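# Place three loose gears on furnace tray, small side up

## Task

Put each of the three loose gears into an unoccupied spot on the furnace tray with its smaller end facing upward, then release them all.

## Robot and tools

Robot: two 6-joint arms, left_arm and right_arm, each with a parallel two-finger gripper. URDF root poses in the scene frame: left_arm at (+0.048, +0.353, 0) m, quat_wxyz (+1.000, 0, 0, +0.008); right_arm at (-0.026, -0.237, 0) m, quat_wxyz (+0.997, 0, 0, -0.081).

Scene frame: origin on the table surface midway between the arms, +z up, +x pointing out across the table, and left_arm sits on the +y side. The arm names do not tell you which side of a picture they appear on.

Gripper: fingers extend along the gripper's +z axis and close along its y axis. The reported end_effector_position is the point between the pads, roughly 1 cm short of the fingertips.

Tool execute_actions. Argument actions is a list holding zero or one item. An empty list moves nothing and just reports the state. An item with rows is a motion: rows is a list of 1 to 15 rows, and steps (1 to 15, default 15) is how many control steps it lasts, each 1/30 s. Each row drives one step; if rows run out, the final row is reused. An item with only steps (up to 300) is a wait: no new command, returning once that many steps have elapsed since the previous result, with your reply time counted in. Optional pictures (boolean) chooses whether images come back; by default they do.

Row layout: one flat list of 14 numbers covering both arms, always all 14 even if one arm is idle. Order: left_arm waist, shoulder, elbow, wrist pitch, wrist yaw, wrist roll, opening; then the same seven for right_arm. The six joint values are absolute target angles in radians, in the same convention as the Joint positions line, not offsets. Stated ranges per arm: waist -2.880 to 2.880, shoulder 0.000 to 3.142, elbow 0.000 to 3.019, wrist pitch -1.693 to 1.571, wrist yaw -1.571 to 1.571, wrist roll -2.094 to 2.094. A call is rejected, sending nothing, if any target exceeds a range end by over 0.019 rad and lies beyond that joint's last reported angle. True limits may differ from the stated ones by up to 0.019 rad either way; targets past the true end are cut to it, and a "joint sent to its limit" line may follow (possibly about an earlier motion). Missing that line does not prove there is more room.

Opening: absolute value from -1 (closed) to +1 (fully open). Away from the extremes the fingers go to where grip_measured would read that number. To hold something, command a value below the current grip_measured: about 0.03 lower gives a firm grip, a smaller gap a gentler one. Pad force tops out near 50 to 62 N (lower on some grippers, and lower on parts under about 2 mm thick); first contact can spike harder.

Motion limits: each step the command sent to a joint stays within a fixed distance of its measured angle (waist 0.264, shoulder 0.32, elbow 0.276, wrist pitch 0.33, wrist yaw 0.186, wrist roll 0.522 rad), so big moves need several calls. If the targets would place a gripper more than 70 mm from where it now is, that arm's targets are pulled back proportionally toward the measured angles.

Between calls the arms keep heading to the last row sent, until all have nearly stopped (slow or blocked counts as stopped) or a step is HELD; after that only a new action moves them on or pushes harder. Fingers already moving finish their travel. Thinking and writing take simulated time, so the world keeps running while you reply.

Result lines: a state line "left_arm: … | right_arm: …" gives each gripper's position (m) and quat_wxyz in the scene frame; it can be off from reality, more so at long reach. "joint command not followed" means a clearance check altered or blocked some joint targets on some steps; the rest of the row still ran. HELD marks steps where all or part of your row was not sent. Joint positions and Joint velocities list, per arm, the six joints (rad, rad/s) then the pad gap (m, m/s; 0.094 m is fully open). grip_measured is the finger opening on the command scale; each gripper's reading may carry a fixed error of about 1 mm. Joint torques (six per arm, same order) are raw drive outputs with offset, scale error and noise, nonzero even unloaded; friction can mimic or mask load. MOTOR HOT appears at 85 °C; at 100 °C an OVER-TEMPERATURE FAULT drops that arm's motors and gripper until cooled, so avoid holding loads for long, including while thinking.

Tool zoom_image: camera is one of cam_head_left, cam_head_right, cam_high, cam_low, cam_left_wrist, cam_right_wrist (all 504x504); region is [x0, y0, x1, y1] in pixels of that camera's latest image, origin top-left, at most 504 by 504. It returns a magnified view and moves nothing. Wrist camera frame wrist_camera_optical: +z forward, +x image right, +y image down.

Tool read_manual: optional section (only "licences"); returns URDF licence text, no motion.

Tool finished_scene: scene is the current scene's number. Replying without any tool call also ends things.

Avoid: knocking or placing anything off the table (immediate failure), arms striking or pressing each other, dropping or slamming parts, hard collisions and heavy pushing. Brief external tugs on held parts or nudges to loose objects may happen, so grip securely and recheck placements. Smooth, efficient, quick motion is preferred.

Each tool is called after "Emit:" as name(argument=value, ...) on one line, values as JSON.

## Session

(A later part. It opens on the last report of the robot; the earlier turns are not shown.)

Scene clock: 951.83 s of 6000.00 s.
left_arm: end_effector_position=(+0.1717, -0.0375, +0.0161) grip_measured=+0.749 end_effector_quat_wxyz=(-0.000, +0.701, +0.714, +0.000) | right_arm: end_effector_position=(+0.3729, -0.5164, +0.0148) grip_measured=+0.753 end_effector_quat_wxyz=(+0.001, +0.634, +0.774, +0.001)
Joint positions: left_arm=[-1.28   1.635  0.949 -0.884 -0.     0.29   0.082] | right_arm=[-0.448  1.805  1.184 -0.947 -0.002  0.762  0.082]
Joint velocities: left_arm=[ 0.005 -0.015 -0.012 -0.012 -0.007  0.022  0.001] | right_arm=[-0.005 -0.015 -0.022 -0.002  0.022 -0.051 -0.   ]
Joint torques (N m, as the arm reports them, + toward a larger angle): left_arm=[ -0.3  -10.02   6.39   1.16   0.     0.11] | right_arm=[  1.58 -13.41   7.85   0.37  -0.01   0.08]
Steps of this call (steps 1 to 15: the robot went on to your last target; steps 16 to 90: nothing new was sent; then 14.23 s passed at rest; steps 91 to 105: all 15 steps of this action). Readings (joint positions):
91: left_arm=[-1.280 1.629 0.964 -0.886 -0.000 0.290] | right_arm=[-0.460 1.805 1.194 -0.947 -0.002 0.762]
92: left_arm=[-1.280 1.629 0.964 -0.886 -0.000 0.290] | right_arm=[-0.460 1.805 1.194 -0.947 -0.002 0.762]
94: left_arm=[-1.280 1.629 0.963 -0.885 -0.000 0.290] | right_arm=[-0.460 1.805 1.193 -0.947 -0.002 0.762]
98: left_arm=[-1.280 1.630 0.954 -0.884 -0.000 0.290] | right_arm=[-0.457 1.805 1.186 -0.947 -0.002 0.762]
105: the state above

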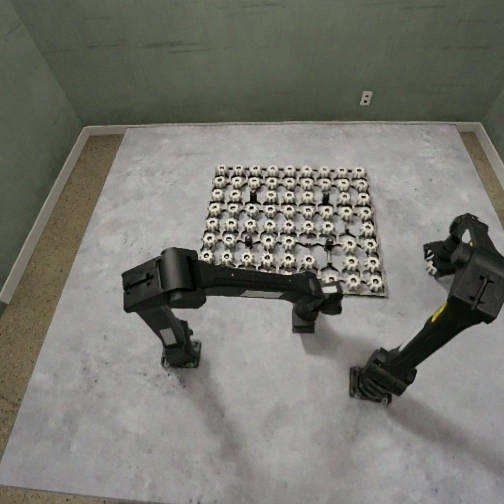

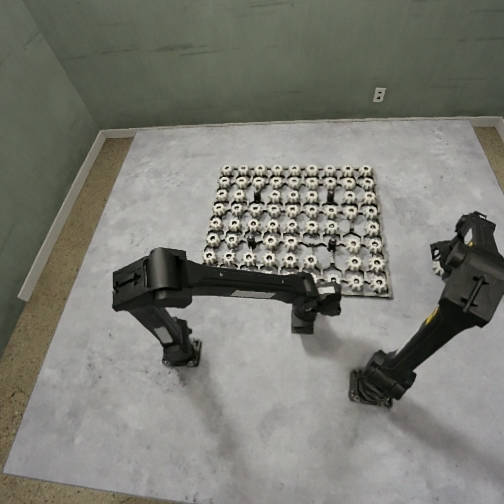

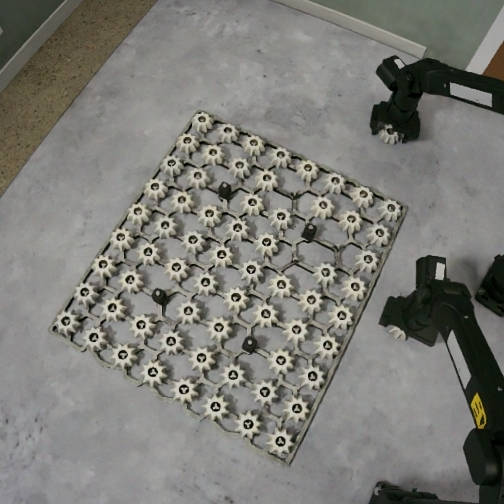

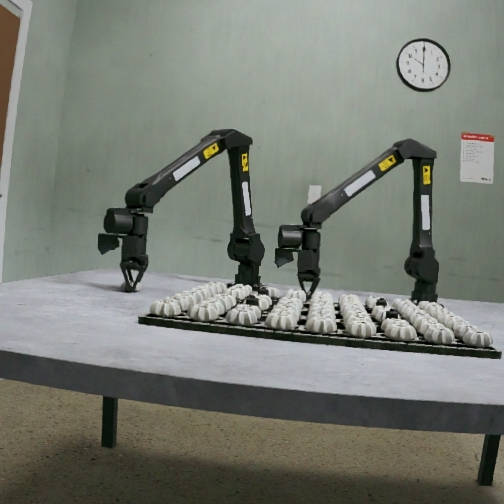

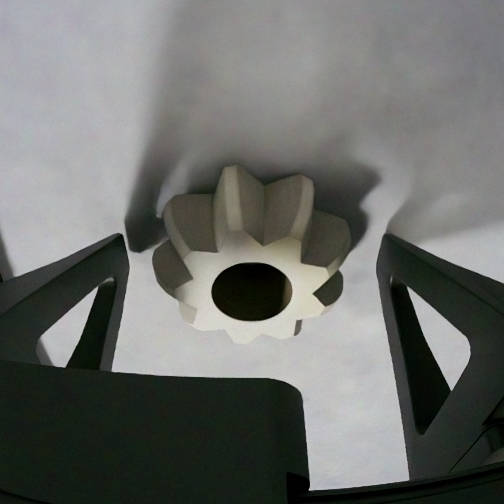

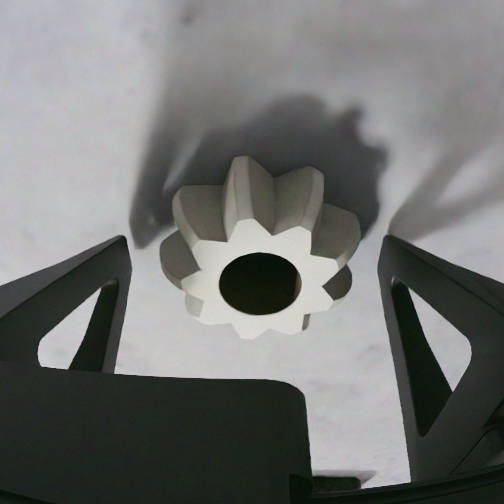

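Emit:
execute_actions(actions=[{"rows":[[-1.264,1.655,0.941,-0.874,0,0.30,0.68,-0.439,1.828,1.188,-0.936,-0.005,0.77,0.68],[-1.264,1.655,0.941,-0.874,0,0.30,0.60,-0.439,1.830,1.188,-0.936,-0.005,0.77,0.60],[-1.264,1.655,0.941,-0.874,0,0.30,0.52,-0.439,1.831,1.188,-0.936,-0.005,0.77,0.52],[-1.264,1.655,0.941,-0.874,0,0.30,0.44,-0.439,1.831,1.188,-0.936,-0.005,0.77,0.44],[-1.264,1.655,0.941,-0.874,0,0.30,0.37,-0.439,1.831,1.188,-0.936,-0.005,0.77,0.37],[-1.264,1.655,0.941,-0.874,0,0.30,0.32,-0.439,1.831,1.188,-0.936,-0.005,0.77,0.32],[-1.264,1.655,0.941,-0.874,0,0.30,0.28,-0.439,1.831,1.188,-0.936,-0.005,0.77,0.28],[-1.264,1.655,0.941,-0.874,0,0.30,0.25,-0.439,1.831,1.188,-0.936,-0.005,0.77,0.25],[-1.264,1.655,0.941,-0.874,0,0.30,0.23,-0.439,1.831,1.188,-0.936,-0.005,0.77,0.23],[-1.264,1.655,0.941,-0.874,0,0.30,0.21,-0.439,1.831,1.188,-0.936,-0.005,0.77,0.21],[-1.264,1.655,0.941,-0.874,0,0.30,0.19,-0.439,1.831,1.188,-0.936,-0.005,0.77,0.19],[-1.264,1.655,0.941,-0.874,0,0.30,0.17,-0.439,1.831,1.188,-0.936,-0.005,0.77,0.17],[-1.264,1.655,0.941,-0.874,0,0.30,0.15,-0.439,1.831,1.188,-0.936,-0.005,0.77,0.15],[-1.264,1.655,0.941,-0.874,0,0.30,0.13,-0.439,1.831,1.188,-0.936,-0.005,0.77,0.13],[-1.264,1.655,0.941,-0.874,0,0.30,0.11,-0.439,1.831,1.188,-0.936,-0.005,0.77,0.11]],"steps":15}])

Scene clock: 963.97 s of 6000.00 s.
left_arm: end_effector_position=(+0.1722, -0.0375, +0.0159) grip_measured=+0.196 end_effector_quat_wxyz=(+0.000, +0.700, +0.714, +0.001) | right_arm: end_effector_position=(+0.3726, -0.5161, +0.0129) grip_measured=+0.213 end_effector_quat_wxyz=(-0.001, +0.634, +0.774, +0.001)
Joint positions: left_arm=[-1.279  1.635  0.949 -0.884 -0.001  0.29   0.056] | right_arm=[-0.448  1.809  1.183 -0.946 -0.003  0.762  0.057]
Joint velocities: left_arm=[-0.005 -0.005 -0.002  0.007 -0.022 -0.007  0.   ] | right_arm=[-0.005  0.005  0.017  0.007 -0.022  0.051 -0.   ]
Joint torques (N m, as the arm reports them, + toward a larger angle): left_arm=[ -0.25 -10.55   6.58   1.16   0.04   0.12] | right_arm=[  1.14 -14.64   7.94   0.26  -0.03   0.1 ]
Steps of this call (steps 1 to 15: the robot went on to your last target; steps 16 to 90: nothing new was sent; then 8.63 s passed at rest; steps 91 to 105: all 15 steps of this action). Readings (joint positions):
91: left_arm=[-1.280 1.635 0.949 -0.884 -0.000 0.290] | right_arm=[-0.448 1.805 1.184 -0.947 -0.002 0.762]
92: left_arm=[-1.280 1.635 0.949 -0.884 -0.000 0.290] | right_arm=[-0.448 1.806 1.184 -0.947 -0.002 0.762]
94: left_arm=[-1.280 1.635 0.949 -0.884 -0.000 0.290] | right_arm=[-0.448 1.806 1.184 -0.947 -0.002 0.762]
98: left_arm=[-1.280 1.635 0.949 -0.884 -0.001 0.290] | right_arm=[-0.448 1.809 1.183 -0.947 -0.002 0.762]
105: the state above

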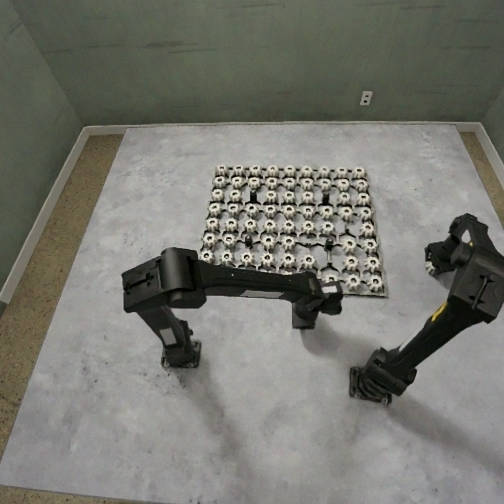

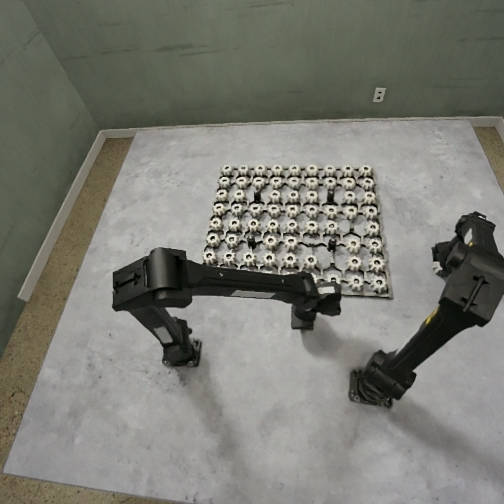

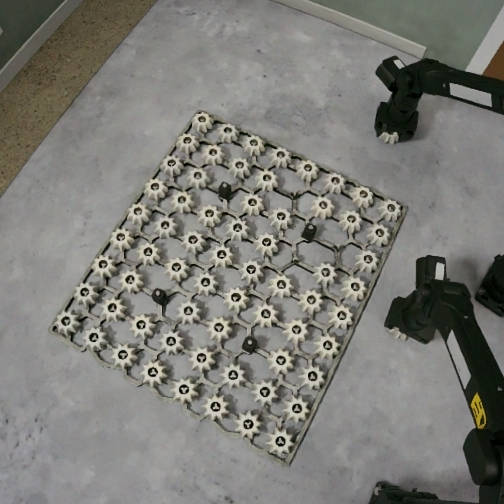

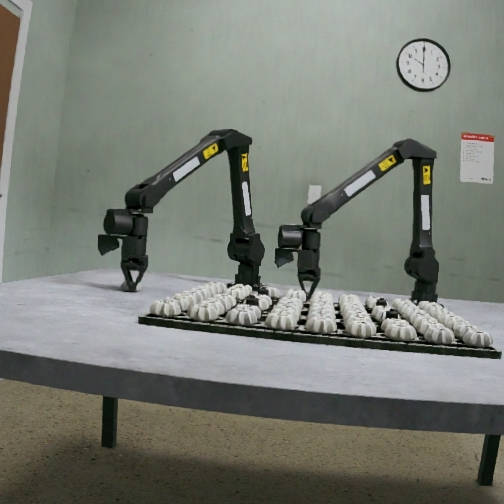

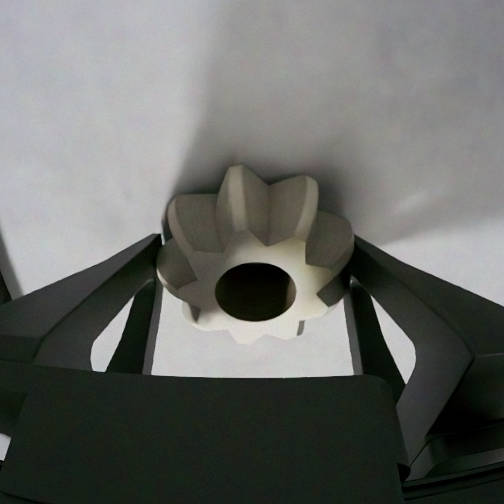

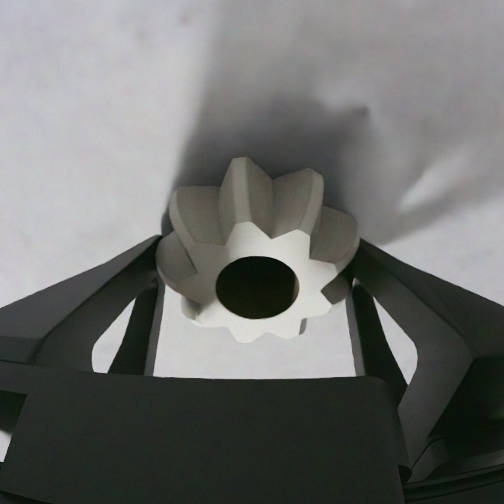

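Emit:
execute_actions(actions=[{"rows":[[-1.272,1.635,0.96,-0.884,0,0.29,0.11,-0.445,1.81,1.195,-0.946,-0.005,0.77,0.11],[-1.272,1.625,0.972,-0.888,0,0.29,0.11,-0.445,1.80,1.207,-0.948,-0.005,0.77,0.11],[-1.272,1.617,0.985,-0.895,0,0.29,0.11,-0.445,1.795,1.22,-0.953,-0.005,0.77,0.11],[-1.272,1.61,0.998,-0.905,0,0.29,0.11,-0.445,1.79,1.233,-0.961,-0.005,0.77,0.11],[-1.272,1.604,1.012,-0.918,0,0.29,0.11,-0.445,1.79,1.247,-0.972,-0.005,0.77,0.11],[-1.272,1.599,1.026,-0.933,0,0.287,0.11,-0.445,1.79,1.261,-0.985,-0.005,0.77,0.11],[-1.272,1.595,1.041,-0.949,0,0.279,0.11,-0.445,1.79,1.275,-1.0,-0.005,0.77,0.11],[-1.272,1.592,1.056,-0.966,0,0.267,0.11,-0.445,1.79,1.29,-1.015,-0.005,0.77,0.11],[-1.272,1.59,1.072,-0.983,0,0.250,0.11,-0.445,1.79,1.305,-1.03,-0.005,0.77,0.11],[-1.272,1.59,1.088,-1.0,0,0.228,0.11,-0.445,1.79,1.32,-1.045,-0.005,0.77,0.11],[-1.272,1.59,1.104,-1.016,0,0.202,0.11,-0.445,1.79,1.335,-1.06,-0.005,0.77,0.11],[-1.272,1.59,1.12,-1.032,0,0.172,0.11,-0.445,1.79,1.35,-1.075,-0.005,0.77,0.11],[-1.272,1.59,1.136,-1.048,0,0.138,0.11,-0.445,1.79,1.365,-1.09,-0.005,0.77,0.11],[-1.272,1.59,1.152,-1.064,0,0.101,0.11,-0.445,1.79,1.38,-1.105,-0.005,0.77,0.11],[-1.272,1.59,1.168,-1.08,0,0.061,0.11,-0.445,1.79,1.395,-1.12,-0.005,0.77,0.11]],"steps":15}], pictures=false)

Emit:
execute_actions(actions=[{"rows":[[-1.271,1.59,1.184,-1.096,0,0.018,0.11,-0.444,1.79,1.41,-1.135,-0.005,0.77,0.11],[-1.269,1.591,1.200,-1.112,0,-0.028,0.11,-0.441,1.79,1.425,-1.15,-0.005,0.77,0.11],[-1.266,1.593,1.216,-1.128,0,-0.077,0.11,-0.437,1.79,1.44,-1.165,-0.005,0.77,0.11],[-1.262,1.596,1.232,-1.144,0,-0.128,0.11,-0.431,1.79,1.455,-1.18,-0.005,0.77,0.11],[-1.257,1.60,1.248,-1.16,0,-0.181,0.11,-0.424,1.79,1.47,-1.195,-0.005,0.77,0.11],[-1.250,1.605,1.264,-1.174,0,-0.235,0.11,-0.415,1.79,1.484,-1.21,-0.005,0.77,0.11],[-1.243,1.611,1.280,-1.187,0,-0.291,0.11,-0.405,1.79,1.498,-1.224,-0.005,0.77,0.11],[-1.234,1.618,1.296,-1.199,0,-0.349,0.11,-0.393,1.79,1.511,-1.238,-0.005,0.77,0.11],[-1.225,1.626,1.312,-1.21,0,-0.408,0.11,-0.381,1.79,1.524,-1.251,-0.005,0.77,0.11],[-1.215,1.635,1.328,-1.22,0,-0.467,0.11,-0.367,1.79,1.536,-1.263,-0.005,0.77,0.11],[-1.205,1.645,1.344,-1.228,0,-0.527,0.11,-0.352,1.79,1.547,-1.274,-0.005,0.77,0.11],[-1.193,1.655,1.360,-1.235,0,-0.587,0.11,-0.337,1.79,1.557,-1.284,-0.005,0.77,0.11],[-1.181,1.666,1.376,-1.241,0,-0.648,0.11,-0.320,1.79,1.566,-1.293,-0.005,0.77,0.11],[-1.168,1.677,1.392,-1.246,0,-0.708,0.11,-0.303,1.79,1.574,-1.301,-0.005,0.77,0.11],[-1.155,1.688,1.408,-1.25,0,-0.768,0.11,-0.285,1.79,1.581,-1.308,-0.005,0.77,0.11]],"steps":15}], pictures=false)

Emit:
execute_actions(actions=[{"rows":[[-1.142,1.699,1.424,-1.255,0,-0.827,0.11,-0.266,1.793,1.587,-1.314,-0.005,0.772,0.11],[-1.128,1.710,1.440,-1.26,0,-0.886,0.11,-0.247,1.796,1.592,-1.319,-0.005,0.774,0.11],[-1.114,1.721,1.456,-1.265,0,-0.944,0.11,-0.228,1.799,1.596,-1.323,-0.005,0.776,0.11],[-1.099,1.732,1.472,-1.27,0,-1.0,0.11,-0.208,1.802,1.599,-1.326,-0.005,0.778,0.11],[-1.084,1.743,1.488,-1.275,0,-1.054,0.11,-0.188,1.805,1.601,-1.328,-0.005,0.78,0.11],[-1.069,1.754,1.504,-1.28,0,-1.107,0.11,-0.167,1.808,1.602,-1.328,-0.005,0.782,0.11],[-1.055,1.765,1.520,-1.285,0,-1.158,0.11,-0.147,1.811,1.602,-1.328,-0.005,0.784,0.11],[-1.039,1.776,1.536,-1.29,0,-1.207,0.11,-0.126,1.814,1.602,-1.328,-0.005,0.786,0.11],[-1.025,1.787,1.552,-1.295,0,-1.253,0.11,-0.106,1.817,1.602,-1.328,-0.005,0.788,0.11],[-1.010,1.798,1.568,-1.30,0,-1.296,0.11,-0.085,1.820,1.602,-1.328,-0.005,0.79,0.11],[-0.995,1.809,1.584,-1.305,0,-1.336,0.11,-0.065,1.823,1.602,-1.328,-0.005,0.79,0.11],[-0.980,1.820,1.600,-1.31,0,-1.373,0.11,-0.045,1.826,1.602,-1.328,-0.005,0.79,0.11],[-0.966,1.831,1.616,-1.315,0,-1.407,0.11,-0.026,1.828,1.602,-1.328,-0.005,0.79,0.11],[-0.952,1.842,1.632,-1.32,0,-1.437,0.11,-0.007,1.828,1.602,-1.328,-0.005,0.79,0.11],[-0.939,1.853,1.648,-1.325,0,-1.463,0.11,0.012,1.828,1.602,-1.328,-0.005,0.79,0.11]],"steps":15}], pictures=false)

Emit:
execute_actions(actions=[{"rows":[[-0.926,1.863,1.663,-1.33,0,-1.485,0.11,0.030,1.828,1.602,-1.328,-0.005,0.79,0.11],[-0.913,1.873,1.677,-1.335,0,-1.502,0.11,0.047,1.828,1.602,-1.328,-0.005,0.79,0.11],[-0.901,1.882,1.690,-1.34,0,-1.514,0.11,0.064,1.828,1.602,-1.328,-0.005,0.79,0.11],[-0.890,1.891,1.702,-1.345,0,-1.522,0.11,0.079,1.828,1.602,-1.328,-0.005,0.79,0.11],[-0.879,1.899,1.713,-1.35,0,-1.525,0.11,0.094,1.828,1.602,-1.328,-0.005,0.79,0.11],[-0.869,1.906,1.723,-1.355,0,-1.525,0.11,0.108,1.828,1.602,-1.328,-0.005,0.79,0.11],[-0.860,1.912,1.732,-1.36,0,-1.525,0.11,0.120,1.828,1.602,-1.328,-0.005,0.79,0.11],[-0.851,1.918,1.740,-1.364,0,-1.525,0.11,0.132,1.828,1.602,-1.328,-0.005,0.79,0.11],[-0.844,1.923,1.747,-1.368,0,-1.525,0.11,0.142,1.828,1.602,-1.328,-0.005,0.79,0.11],[-0.837,1.927,1.753,-1.371,0,-1.525,0.11,0.151,1.828,1.602,-1.328,-0.005,0.79,0.11],[-0.832,1.931,1.758,-1.374,0,-1.525,0.11,0.158,1.828,1.602,-1.328,-0.005,0.79,0.11],[-0.828,1.934,1.762,-1.377,0,-1.525,0.11,0.164,1.828,1.602,-1.328,-0.005,0.79,0.11],[-0.825,1.936,1.765,-1.379,0,-1.525,0.11,0.168,1.828,1.602,-1.328,-0.005,0.79,0.11],[-0.823,1.938,1.767,-1.38,0,-1.525,0.11,0.171,1.828,1.602,-1.328,-0.005,0.79,0.11],[-0.822,1.939,1.768,-1.38,0,-1.525,0.11,0.172,1.828,1.602,-1.328,-0.005,0.79,0.11]],"steps":15}], pictures=false)

Emit:
execute_actions(actions=[{"steps":10}])

Scene clock: 1037.23 s of 6000.00 s.
left_arm: end_effector_position=(+0.1772, -0.0533, +0.0524) grip_measured=+0.196 end_effector_quat_wxyz=(-0.017, +0.661, +0.750, +0.011) | right_arm: end_effector_position=(+0.3929, -0.5303, +0.0551) grip_measured=+0.213 end_effector_quat_wxyz=(-0.004, +0.634, +0.774, +0.001)
Joint positions: left_arm=[-1.279  1.635  1.066 -1.041 -0.001  0.183  0.056] | right_arm=[-0.448  1.809  1.314 -1.083 -0.003  0.762  0.057]
Joint velocities: left_arm=[-0.015 -0.015  0.574 -0.437 -0.022 -0.725  0.001] | right_arm=[-0.005 -0.005  0.496 -0.403 -0.007 -0.037 -0.   ]
Joint torques (N m, as the arm reports them, + toward a larger angle): left_arm=[ -1.04 -15.22  13.2    0.51   0.02  -0.17] | right_arm=[  0.53 -17.14  12.83  -0.45   0.07   0.08]
Steps of this call (steps 1 to 15: the robot went on to your last target; steps 16 to 90: nothing new was sent; then 69.77 s passed at rest; steps 91 to 105: all 15 steps of this action). Readings (joint positions):
91: left_arm=[-1.279 1.635 0.949 -0.884 -0.001 0.290] | right_arm=[-0.448 1.809 1.183 -0.946 -0.003 0.762]
92: left_arm=[-1.279 1.635 0.949 -0.884 -0.001 0.290] | right_arm=[-0.448 1.809 1.183 -0.946 -0.003 0.762]
94: left_arm=[-1.279 1.635 0.949 -0.886 -0.001 0.290] | right_arm=[-0.448 1.809 1.184 -0.947 -0.003 0.762]
98: left_arm=[-1.279 1.635 0.961 -0.929 -0.001 0.288] | right_arm=[-0.448 1.809 1.204 -0.984 -0.003 0.762]
105: the state above

Scene clock: 1037.73 s of 6000.00 s.
left_arm: end_effector_position=(+0.2282, -0.0906, +0.1285) grip_measured=+0.195 end_effector_quat_wxyz=(-0.001, +0.328, +0.945, +0.001) | right_arm: end_effector_position=(+0.4464, -0.4985, +0.1243) grip_measured=+0.213 end_effector_quat_wxyz=(-0.005, +0.592, +0.806, +0.001)
Joint positions: left_arm=[-1.201  1.65   1.308 -1.232  0.    -0.515  0.056] | right_arm=[-0.342  1.809  1.511 -1.282 -0.003  0.762  0.057]
Joint velocities: left_arm=[ 0.405  0.21   0.535 -0.154  0.007 -1.707  0.001] | right_arm=[ 0.571  0.005  0.242 -0.237 -0.022  0.007  0.001]
Joint torques (N m, as the arm reports them, + toward a larger angle): left_arm=[  0.24 -11.89  13.88   0.35  -0.06  -0.12] | right_arm=[  2.39 -17.39  13.68  -0.32   0.02  -0.02]
Steps of this call (steps 1 to 15: all 15 steps of this action). Readings (joint positions):
1: left_arm=[-1.279 1.635 1.085 -1.056 -0.001 0.153] | right_arm=[-0.448 1.809 1.331 -1.097 -0.003 0.762]
2: left_arm=[-1.279 1.635 1.104 -1.071 -0.001 0.121] | right_arm=[-0.448 1.809 1.347 -1.111 -0.003 0.762]
4: left_arm=[-1.279 1.634 1.140 -1.101 -0.001 0.047] | right_arm=[-0.447 1.809 1.377 -1.141 -0.003 0.762]
8: left_arm=[-1.271 1.634 1.201 -1.162 -0.000 -0.133] | right_arm=[-0.436 1.809 1.431 -1.201 -0.003 0.762]
15: the state above

Scene clock: 1038.23 s of 6000.00 s.
left_arm: end_effector_position=(+0.3602, -0.0937, +0.1220) grip_measured=+0.195 end_effector_quat_wxyz=(-0.006, -0.166, +0.986, +0.013) | right_arm: end_effector_position=(+0.5074, -0.3385, +0.1314) grip_measured=+0.213 end_effector_quat_wxyz=(-0.011, +0.463, +0.886, -0.002)
Joint positions: left_arm=[-0.976  1.834  1.54  -1.305  0.    -1.294  0.056] | right_arm=[-0.025  1.819  1.545 -1.318 -0.003  0.775  0.057]
Joint velocities: left_arm=[ 0.415  0.317  0.462 -0.144 -0.007 -1.004 -0.001] | right_arm=[ 0.523  0.103 -0.012  0.002 -0.022 -0.022  0.   ]
Joint torques (N m, as the arm reports them, + toward a larger angle): left_arm=[ -0.53 -15.86  14.67   0.14  -0.13  -0.06] | right_arm=[  0.49 -17.24  14.09  -0.43   0.02   0.17]
Steps of this call (steps 1 to 15: all 15 steps of this action). Readings (joint positions):
1: left_arm=[-1.186 1.659 1.326 -1.237 0.000 -0.573] | right_arm=[-0.322 1.809 1.519 -1.289 -0.003 0.762]
2: left_arm=[-1.171 1.669 1.344 -1.241 0.000 -0.632] | right_arm=[-0.301 1.809 1.526 -1.296 -0.003 0.762]
4: left_arm=[-1.141 1.694 1.379 -1.249 0.000 -0.748] | right_arm=[-0.257 1.809 1.537 -1.306 -0.003 0.763]
8: left_arm=[-1.081 1.747 1.439 -1.269 0.000 -0.971] | right_arm=[-0.168 1.809 1.545 -1.316 -0.003 0.767]
15: the state above

Scene clock: 1038.73 s of 6000.00 s.
left_arm: end_effector_position=(+0.4468, -0.0685, +0.1244) grip_measured=+0.195 end_effector_quat_wxyz=(-0.007, -0.340, +0.940, +0.017) | right_arm: end_effector_position=(+0.5169, -0.2316, +0.1263) grip_measured=+0.213 end_effector_quat_wxyz=(-0.015, +0.374, +0.927, -0.005)
Joint positions: left_arm=[-0.829  1.929  1.687 -1.366  0.    -1.505  0.056] | right_arm=[ 0.173  1.829  1.545 -1.318 -0.003  0.777  0.057]
Joint velocities: left_arm=[ 0.063  0.054  0.042 -0.056 -0.037 -0.095 -0.001] | right_arm=[ 0.103 -0.015 -0.012  0.002 -0.007 -0.051 -0.   ]
Joint torques (N m, as the arm reports them, + toward a larger angle): left_arm=[ -0.75 -17.6   14.75   0.1   -0.16  -0.11] | right_arm=[ -0.81 -17.02  14.33  -0.42   0.01   0.19]
Steps of this call (steps 1 to 15: all 15 steps of this action). Readings (joint positions):
1: left_arm=[-0.962 1.845 1.556 -1.310 0.000 -1.329] | right_arm=[-0.006 1.822 1.545 -1.318 -0.003 0.775]
2: left_arm=[-0.948 1.856 1.572 -1.314 0.000 -1.361] | right_arm=[0.012 1.824 1.545 -1.318 -0.003 0.775]
4: left_arm=[-0.922 1.874 1.602 -1.324 0.000 -1.413] | right_arm=[0.047 1.828 1.545 -1.318 -0.003 0.776]
8: left_arm=[-0.876 1.902 1.650 -1.343 0.000 -1.472] | right_arm=[0.110 1.829 1.545 -1.318 -0.003 0.776]
15: the state above

Scene clock: 1039.07 s of 6000.00 s.
left_arm: end_effector_position=(+0.4479, -0.0671, +0.1224) grip_measured=+0.195 end_effector_quat_wxyz=(-0.009, -0.345, +0.939, +0.020) | right_arm: end_effector_position=(+0.5169, -0.2297, +0.1263) grip_measured=+0.213 end_effector_quat_wxyz=(-0.015, +0.372, +0.928, -0.005)
Joint positions: left_arm=[-0.826  1.933  1.689 -1.369  0.    -1.512  0.056] | right_arm=[ 0.176  1.829  1.545 -1.318 -0.003  0.777  0.057]
Joint velocities: left_arm=[-0.005  0.005 -0.002  0.012 -0.007 -0.037 -0.001] | right_arm=[-0.005 -0.005 -0.007  0.002 -0.022 -0.007  0.   ]
Joint torques (N m, as the arm reports them, + toward a larger angle): left_arm=[ -1.91 -17.58  14.92   0.07  -0.17  -0.16] | right_arm=[ -0.37 -16.85  13.92  -0.34  -0.01   0.19]
Steps of this call (steps 1 to 10: the robot went on to your last target). Readings (joint positions):
1: left_arm=[-0.827 1.931 1.689 -1.367 0.000 -1.506] | right_arm=[0.176 1.829 1.545 -1.318 -0.003 0.777]
2: left_arm=[-0.826 1.932 1.689 -1.367 0.000 -1.508] | right_arm=[0.177 1.829 1.545 -1.318 -0.003 0.777]
4: left_arm=[-0.826 1.933 1.689 -1.369 0.000 -1.510] | right_arm=[0.176 1.829 1.545 -1.318 -0.003 0.777]
8: left_arm=[-0.826 1.933 1.689 -1.369 0.000 -1.512] | right_arm=[0.176 1.829 1.545 -1.318 -0.003 0.777]
10: the state above

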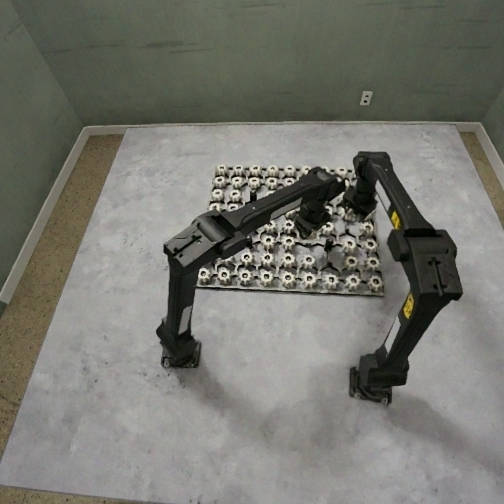

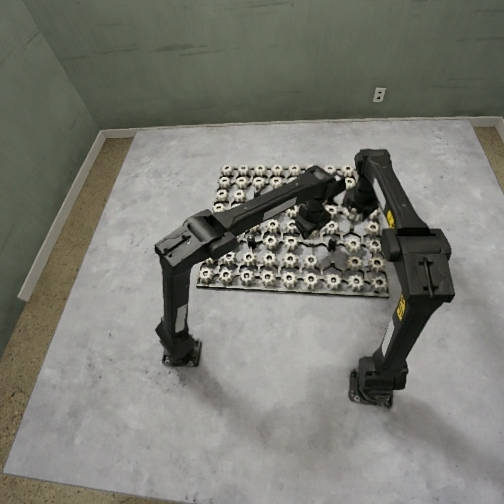

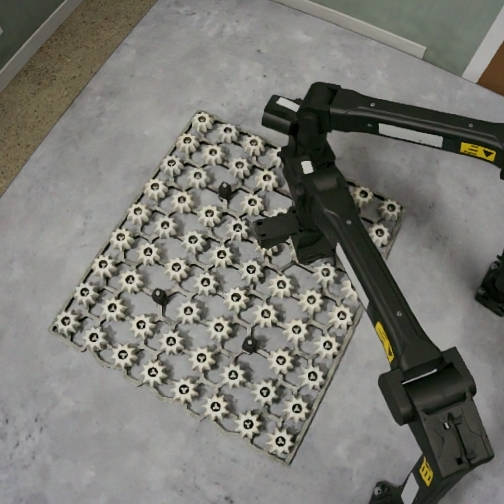

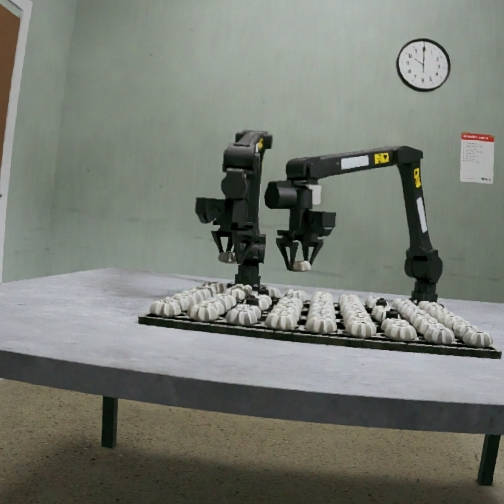

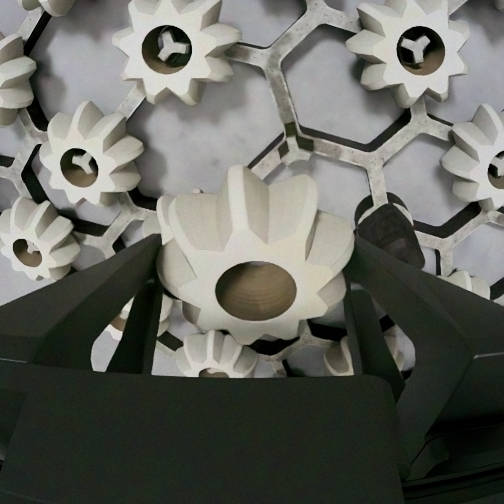

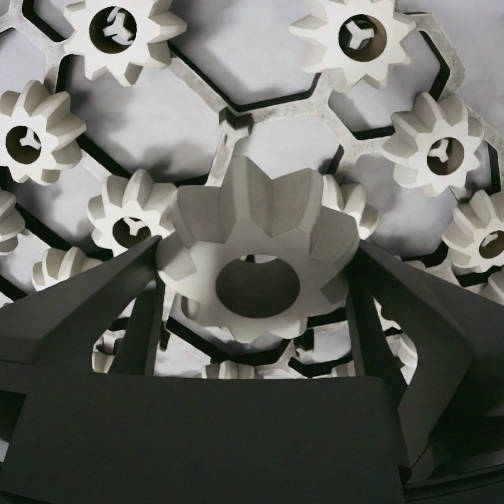

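Emit:
zoom_image(camera="cam_left_wrist", region=[232, 90, 352, 190])

Emit:
zoom_image(camera="cam_right_wrist", region=[176, 70, 296, 170])

Region (232, 90, 352, 190) of cam_left_wrist's 504x504 image, scaled by 4.200, with more detail than that image has.

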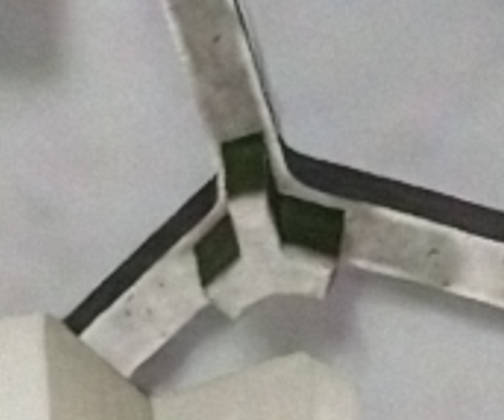

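Region (176, 70, 296, 170) of cam_right_wrist's 504x504 image, scaled by 4.200, with more detail than that image has.

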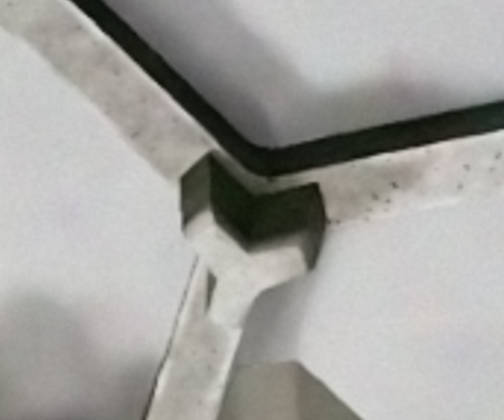

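Emit:
zoom_image(camera="cam_head_left", region=[280, 140, 410, 250])

Emit:
zoom_image(camera="cam_low", region=[180, 120, 360, 290])

Region (280, 140, 410, 250) of cam_head_left's 504x504 image, scaled by 3.877, with more detail than that image has; it fills the top 426 rows of this view, and the rest is white.

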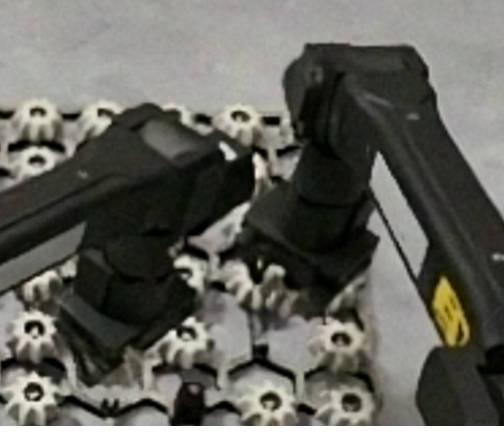

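Region (180, 120, 360, 290) of cam_low's 504x504 image, scaled by 2.800, with more detail than that image has.

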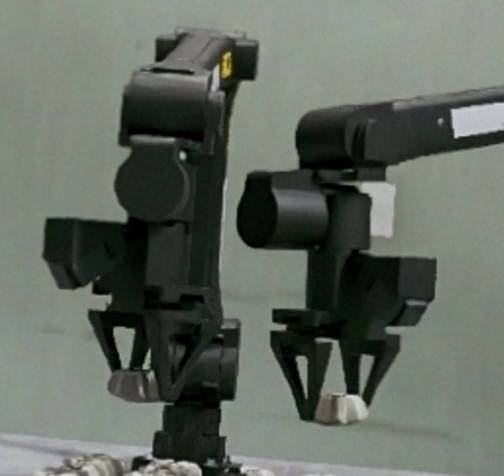

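Emit:
execute_actions(actions=[{"rows":[[-0.821,1.939,1.709,-1.365,0,-1.525,0.11,0.176,1.829,1.565,-1.312,-0.005,0.79,0.11],[-0.820,1.941,1.707,-1.360,0,-1.525,0.11,0.180,1.830,1.563,-1.307,-0.005,0.79,0.11],[-0.819,1.942,1.706,-1.355,0,-1.525,0.11,0.183,1.832,1.560,-1.302,-0.005,0.79,0.11],[-0.818,1.945,1.703,-1.348,0,-1.525,0.11,0.186,1.835,1.557,-1.295,-0.005,0.79,0.11],[-0.817,1.948,1.700,-1.340,0,-1.525,0.11,0.188,1.838,1.553,-1.286,-0.005,0.79,0.11],[-0.816,1.951,1.697,-1.330,0,-1.525,0.11,0.190,1.841,1.549,-1.276,-0.005,0.79,0.11],[-0.815,1.955,1.693,-1.319,0,-1.525,0.11,0.191,1.845,1.544,-1.265,-0.005,0.79,0.11],[-0.814,1.959,1.689,-1.308,0,-1.525,0.11,0.191,1.849,1.539,-1.253,-0.005,0.79,0.11],[-0.813,1.963,1.685,-1.296,0,-1.525,0.11,0.191,1.854,1.533,-1.241,-0.005,0.79,0.11],[-0.812,1.967,1.681,-1.284,0,-1.525,0.11,0.191,1.858,1.528,-1.228,-0.005,0.79,0.11],[-0.812,1.971,1.677,-1.272,0,-1.525,0.11,0.191,1.863,1.522,-1.215,-0.005,0.79,0.11],[-0.812,1.975,1.673,-1.260,0,-1.525,0.11,0.191,1.867,1.516,-1.203,-0.005,0.79,0.11],[-0.812,1.979,1.669,-1.249,0,-1.525,0.11,0.191,1.871,1.511,-1.191,-0.005,0.79,0.11],[-0.812,1.983,1.665,-1.238,0,-1.525,0.11,0.191,1.875,1.506,-1.180,-0.005,0.79,0.11],[-0.812,1.986,1.662,-1.228,0,-1.525,0.11,0.191,1.879,1.502,-1.170,-0.005,0.79,0.11]],"steps":15}], pictures=false)

Emit:
execute_actions(actions=[{"rows":[[-0.812,1.989,1.659,-1.220,0,-1.525,0.11,0.191,1.882,1.498,-1.161,-0.005,0.79,0.11],[-0.812,1.992,1.656,-1.213,0,-1.525,0.11,0.191,1.884,1.495,-1.154,-0.005,0.79,0.11],[-0.812,1.993,1.655,-1.208,0,-1.525,0.11,0.191,1.886,1.492,-1.149,-0.005,0.79,0.11],[-0.812,1.995,1.653,-1.204,0,-1.525,0.11,0.191,1.888,1.490,-1.145,-0.005,0.79,0.11],[-0.812,1.995,1.653,-1.203,0,-1.525,0.11,0.191,1.888,1.490,-1.144,-0.005,0.79,0.11]],"steps":15}])

Scene clock: 1087.50 s of 6000.00 s.
left_arm: end_effector_position=(+0.4620, -0.0819, +0.0978) grip_measured=+0.195 end_effector_quat_wxyz=(+0.004, -0.345, +0.939, -0.009) | right_arm: end_effector_position=(+0.5276, -0.2273, +0.0929) grip_measured=+0.213 end_effector_quat_wxyz=(+0.003, +0.371, +0.929, +0.003)
Joint positions: left_arm=[-0.826  1.965  1.671 -1.258  0.    -1.513  0.056] | right_arm=[ 0.181  1.86   1.498 -1.202 -0.003  0.777  0.057]
Joint velocities: left_arm=[-0.015  0.132 -0.125  0.315 -0.022 -0.007  0.   ] | right_arm=[ 0.005  0.181 -0.164  0.335 -0.066  0.037  0.001]
Joint torques (N m, as the arm reports them, + toward a larger angle): left_arm=[ -0.51 -17.12   8.72   1.16  -0.15  -0.14] | right_arm=[  1.67 -17.03   9.91   0.35  -0.03   0.21]
Steps of this call (steps 1 to 15: the robot went on to your last target; steps 16 to 90: nothing new was sent; then 44.93 s passed at rest; steps 91 to 105: all 15 steps of this action). Readings (joint positions):
91: left_arm=[-0.826 1.933 1.689 -1.369 0.000 -1.513] | right_arm=[0.176 1.829 1.545 -1.318 -0.003 0.777]
92: left_arm=[-0.826 1.933 1.689 -1.369 0.000 -1.513] | right_arm=[0.176 1.829 1.545 -1.318 -0.003 0.777]
94: left_arm=[-0.826 1.934 1.689 -1.366 0.000 -1.513] | right_arm=[0.176 1.829 1.544 -1.314 -0.003 0.777]
98: left_arm=[-0.826 1.938 1.689 -1.338 0.000 -1.513] | right_arm=[0.177 1.831 1.535 -1.284 -0.003 0.777]
105: the state above

Scene clock: 1088.00 s of 6000.00 s.
left_arm: end_effector_position=(+0.4622, -0.0820, +0.0671) grip_measured=+0.195 end_effector_quat_wxyz=(+0.000, -0.345, +0.939, -0.001) | right_arm: end_effector_position=(+0.5262, -0.2273, +0.0620) grip_measured=+0.213 end_effector_quat_wxyz=(-0.007, +0.371, +0.929, -0.001)
Joint positions: left_arm=[-0.826  2.002  1.647 -1.213  0.    -1.513  0.056] | right_arm=[ 0.181  1.9    1.47  -1.155 -0.003  0.777  0.057]
Joint velocities: left_arm=[-0.005 -0.015 -0.007  0.012 -0.037  0.066 -0.   ] | right_arm=[-0.005  0.015 -0.017 -0.012 -0.007 -0.007  0.   ]
Joint torques (N m, as the arm reports them, + toward a larger angle): left_arm=[ -0.34 -18.72   8.94   1.04  -0.15  -0.16] | right_arm=[  1.1  -18.68  10.05   0.56  -0.02   0.18]
Steps of this call (steps 1 to 15: all 15 steps of this action). Readings (joint positions):
1: left_arm=[-0.826 1.970 1.666 -1.248 0.000 -1.513] | right_arm=[0.181 1.867 1.493 -1.191 -0.003 0.777]
2: left_arm=[-0.826 1.975 1.662 -1.239 0.000 -1.513] | right_arm=[0.181 1.874 1.487 -1.182 -0.003 0.777]
4: left_arm=[-0.826 1.986 1.655 -1.225 0.000 -1.513] | right_arm=[0.181 1.886 1.479 -1.167 -0.003 0.777]
8: left_arm=[-0.826 2.001 1.647 -1.215 0.000 -1.513] | right_arm=[0.181 1.899 1.470 -1.157 -0.003 0.777]
15: the state above

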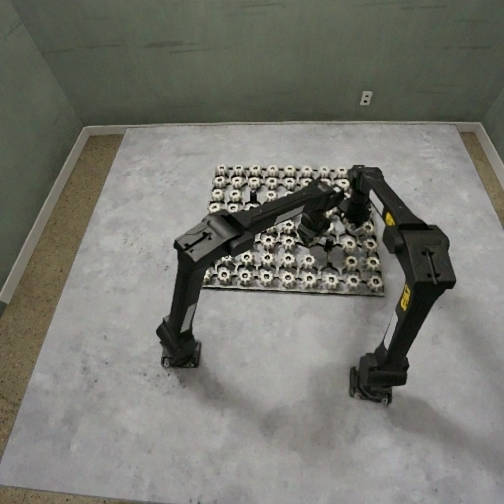

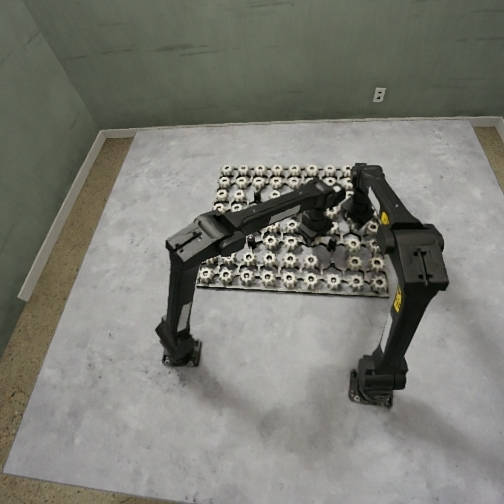

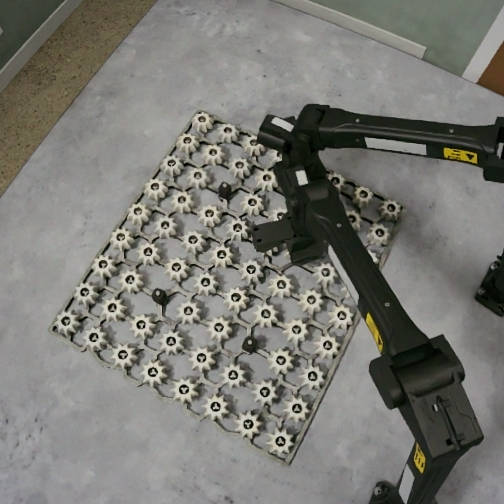

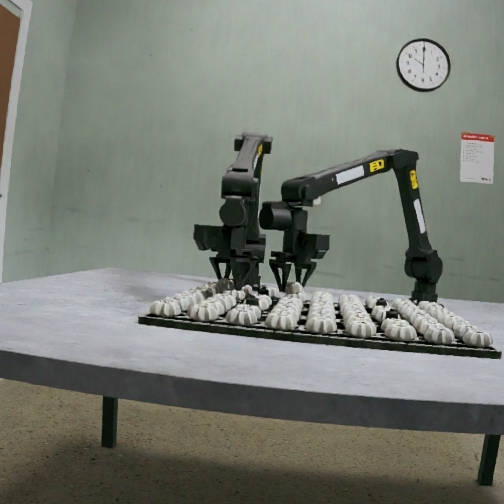

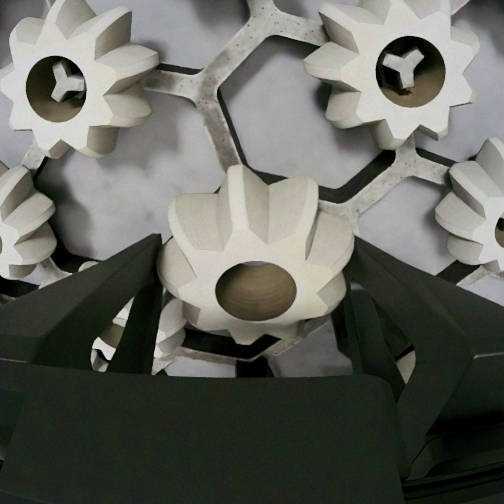

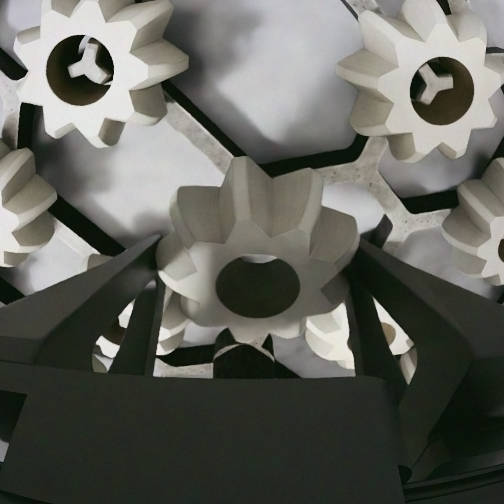

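Emit:
execute_actions(actions=[{"rows":[[-0.811,1.997,1.651,-1.201,0,-1.525,0.11,0.184,1.891,1.489,-1.141,-0.005,0.79,0.11],[-0.810,1.999,1.648,-1.198,0,-1.525,0.11,0.179,1.894,1.487,-1.137,-0.005,0.79,0.11],[-0.809,2.001,1.645,-1.195,0,-1.525,0.11,0.176,1.896,1.485,-1.133,-0.005,0.79,0.11],[-0.808,2.002,1.642,-1.191,0,-1.525,0.11,0.174,1.898,1.483,-1.128,-0.005,0.79,0.11],[-0.807,2.003,1.638,-1.187,0,-1.525,0.11,0.172,1.900,1.481,-1.123,-0.005,0.79,0.11],[-0.806,2.004,1.634,-1.183,0,-1.525,0.11,0.171,1.901,1.478,-1.118,-0.005,0.79,0.11],[-0.806,2.005,1.631,-1.179,0,-1.525,0.11,0.170,1.902,1.476,-1.113,-0.005,0.79,0.11],[-0.806,2.006,1.628,-1.175,0,-1.525,0.11,0.169,1.903,1.474,-1.108,-0.005,0.79,0.11],[-0.806,2.007,1.625,-1.171,0,-1.525,0.11,0.169,1.904,1.472,-1.104,-0.005,0.79,0.11],[-0.806,2.008,1.622,-1.168,0,-1.525,0.11,0.169,1.905,1.470,-1.100,-0.005,0.79,0.11],[-0.806,2.008,1.620,-1.166,0,-1.525,0.11,0.169,1.905,1.468,-1.098,-0.005,0.79,0.11],[-0.806,2.008,1.619,-1.164,0,-1.525,0.11,0.169,1.905,1.4675,-1.096,-0.005,0.79,0.11]],"steps":15}], pictures=false)

Emit:
execute_actions(actions=[{"steps":8}])

Scene clock: 1131.27 s of 6000.00 s.
left_arm: end_effector_position=(+0.4625, -0.0781, +0.0557) grip_measured=+0.195 end_effector_quat_wxyz=(+0.001, -0.348, +0.938, -0.003) | right_arm: end_effector_position=(+0.5302, -0.2272, +0.0554) grip_measured=+0.213 end_effector_quat_wxyz=(+0.006, +0.371, +0.929, +0.004)
Joint positions: left_arm=[-0.821  2.004  1.616 -1.177  0.    -1.514  0.056] | right_arm=[ 0.181  1.901  1.453 -1.109 -0.003  0.777  0.057]
Joint velocities: left_arm=[-0.015  0.005 -0.007  0.012  0.007  0.022  0.   ] | right_arm=[ 0.005 -0.005  0.002  0.017 -0.022  0.007 -0.001]
Joint torques (N m, as the arm reports them, + toward a larger angle): left_arm=[ -0.06 -18.35   8.57   1.02  -0.16  -0.14] | right_arm=[ -0.59 -17.12   9.71   0.33   0.01   0.18]
Steps of this call (steps 1 to 15: the robot went on to your last target; steps 16 to 90: nothing new was sent; then 39.77 s passed at rest; steps 91 to 105: all 15 steps of this action). Readings (joint positions):
91: left_arm=[-0.826 2.002 1.647 -1.213 0.000 -1.513] | right_arm=[0.181 1.900 1.470 -1.154 -0.003 0.777]
92: left_arm=[-0.826 2.002 1.647 -1.212 0.000 -1.513] | right_arm=[0.181 1.900 1.470 -1.153 -0.003 0.777]
94: left_arm=[-0.826 2.002 1.646 -1.208 0.000 -1.514] | right_arm=[0.181 1.900 1.470 -1.147 -0.003 0.777]
98: left_arm=[-0.824 2.002 1.636 -1.192 0.000 -1.514] | right_arm=[0.181 1.900 1.466 -1.128 -0.003 0.777]
105: the state above

Scene clock: 1131.53 s of 6000.00 s.
left_arm: end_effector_position=(+0.4628, -0.0784, +0.0557) grip_measured=+0.195 end_effector_quat_wxyz=(+0.002, -0.348, +0.938, -0.004) | right_arm: end_effector_position=(+0.5304, -0.2272, +0.0549) grip_measured=+0.213 end_effector_quat_wxyz=(+0.006, +0.371, +0.929, +0.004)
Joint positions: left_arm=[-0.821  2.004  1.616 -1.175  0.    -1.514  0.056] | right_arm=[ 0.181  1.902  1.453 -1.108 -0.003  0.777  0.057]
Joint velocities: left_arm=[-0.024 -0.005 -0.007 -0.002 -0.066 -0.007  0.   ] | right_arm=[-0.015 -0.005 -0.007  0.007  0.022  0.007 -0.001]
Joint torques (N m, as the arm reports them, + toward a larger angle): left_arm=[ -0.57 -17.8    8.77   1.1   -0.16  -0.13] | right_arm=[ -0.4  -17.53   9.8    0.57  -0.02   0.11]
Steps of this call (steps 1 to 8: the robot went on to your last target). Readings (joint positions):
1: left_arm=[-0.821 2.004 1.616 -1.176 0.000 -1.514] | right_arm=[0.181 1.901 1.453 -1.109 -0.003 0.777]
2: left_arm=[-0.821 2.004 1.616 -1.176 0.000 -1.514] | right_arm=[0.181 1.902 1.453 -1.108 -0.003 0.777]
4: left_arm=[-0.821 2.004 1.616 -1.175 0.000 -1.514] | right_arm=[0.181 1.902 1.453 -1.108 -0.003 0.777]
8: the state above

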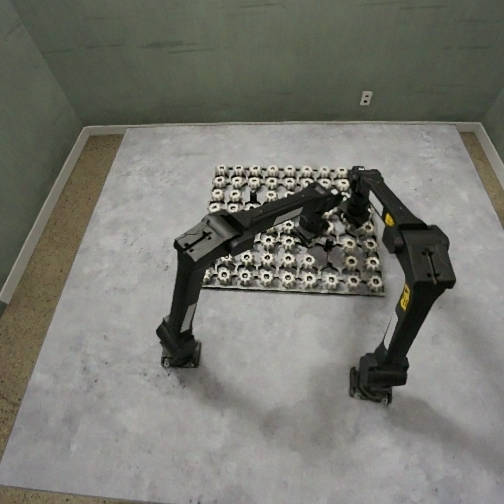

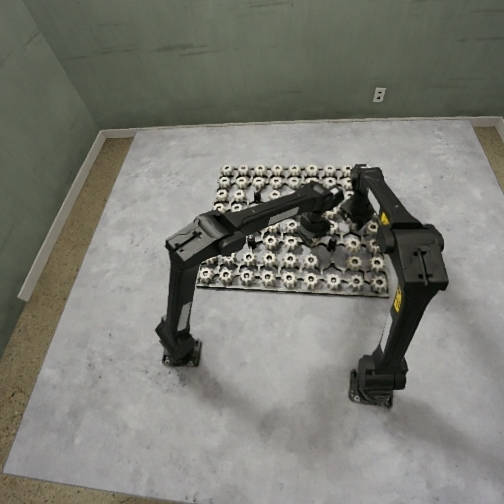

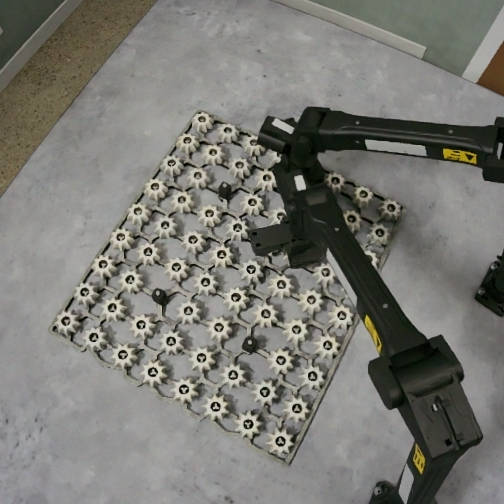

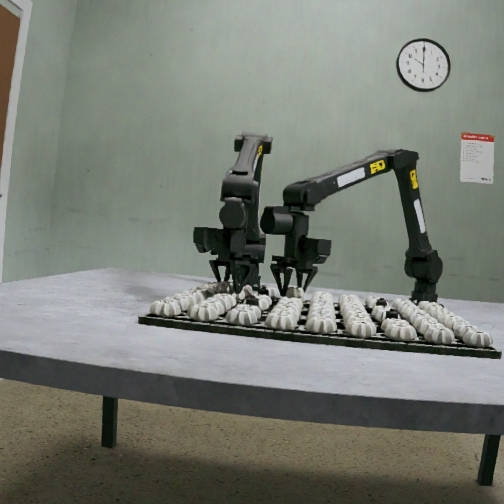

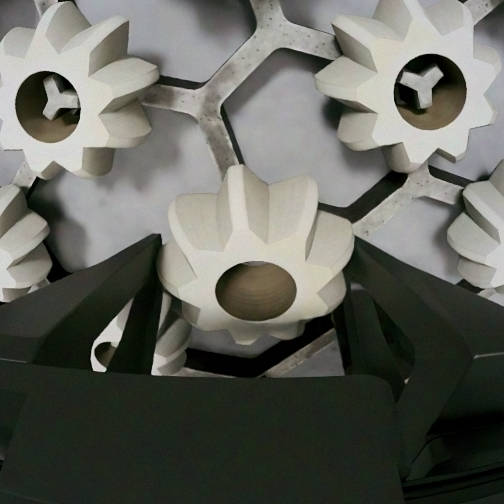

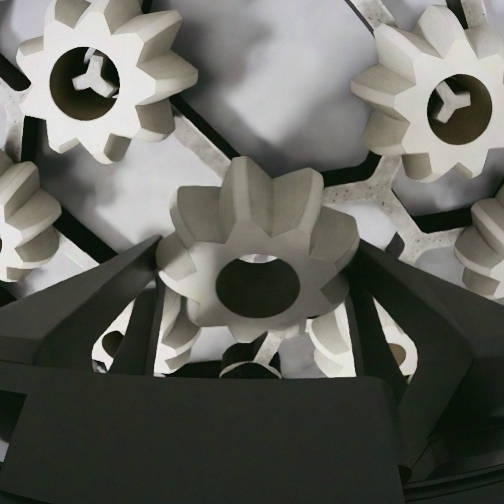

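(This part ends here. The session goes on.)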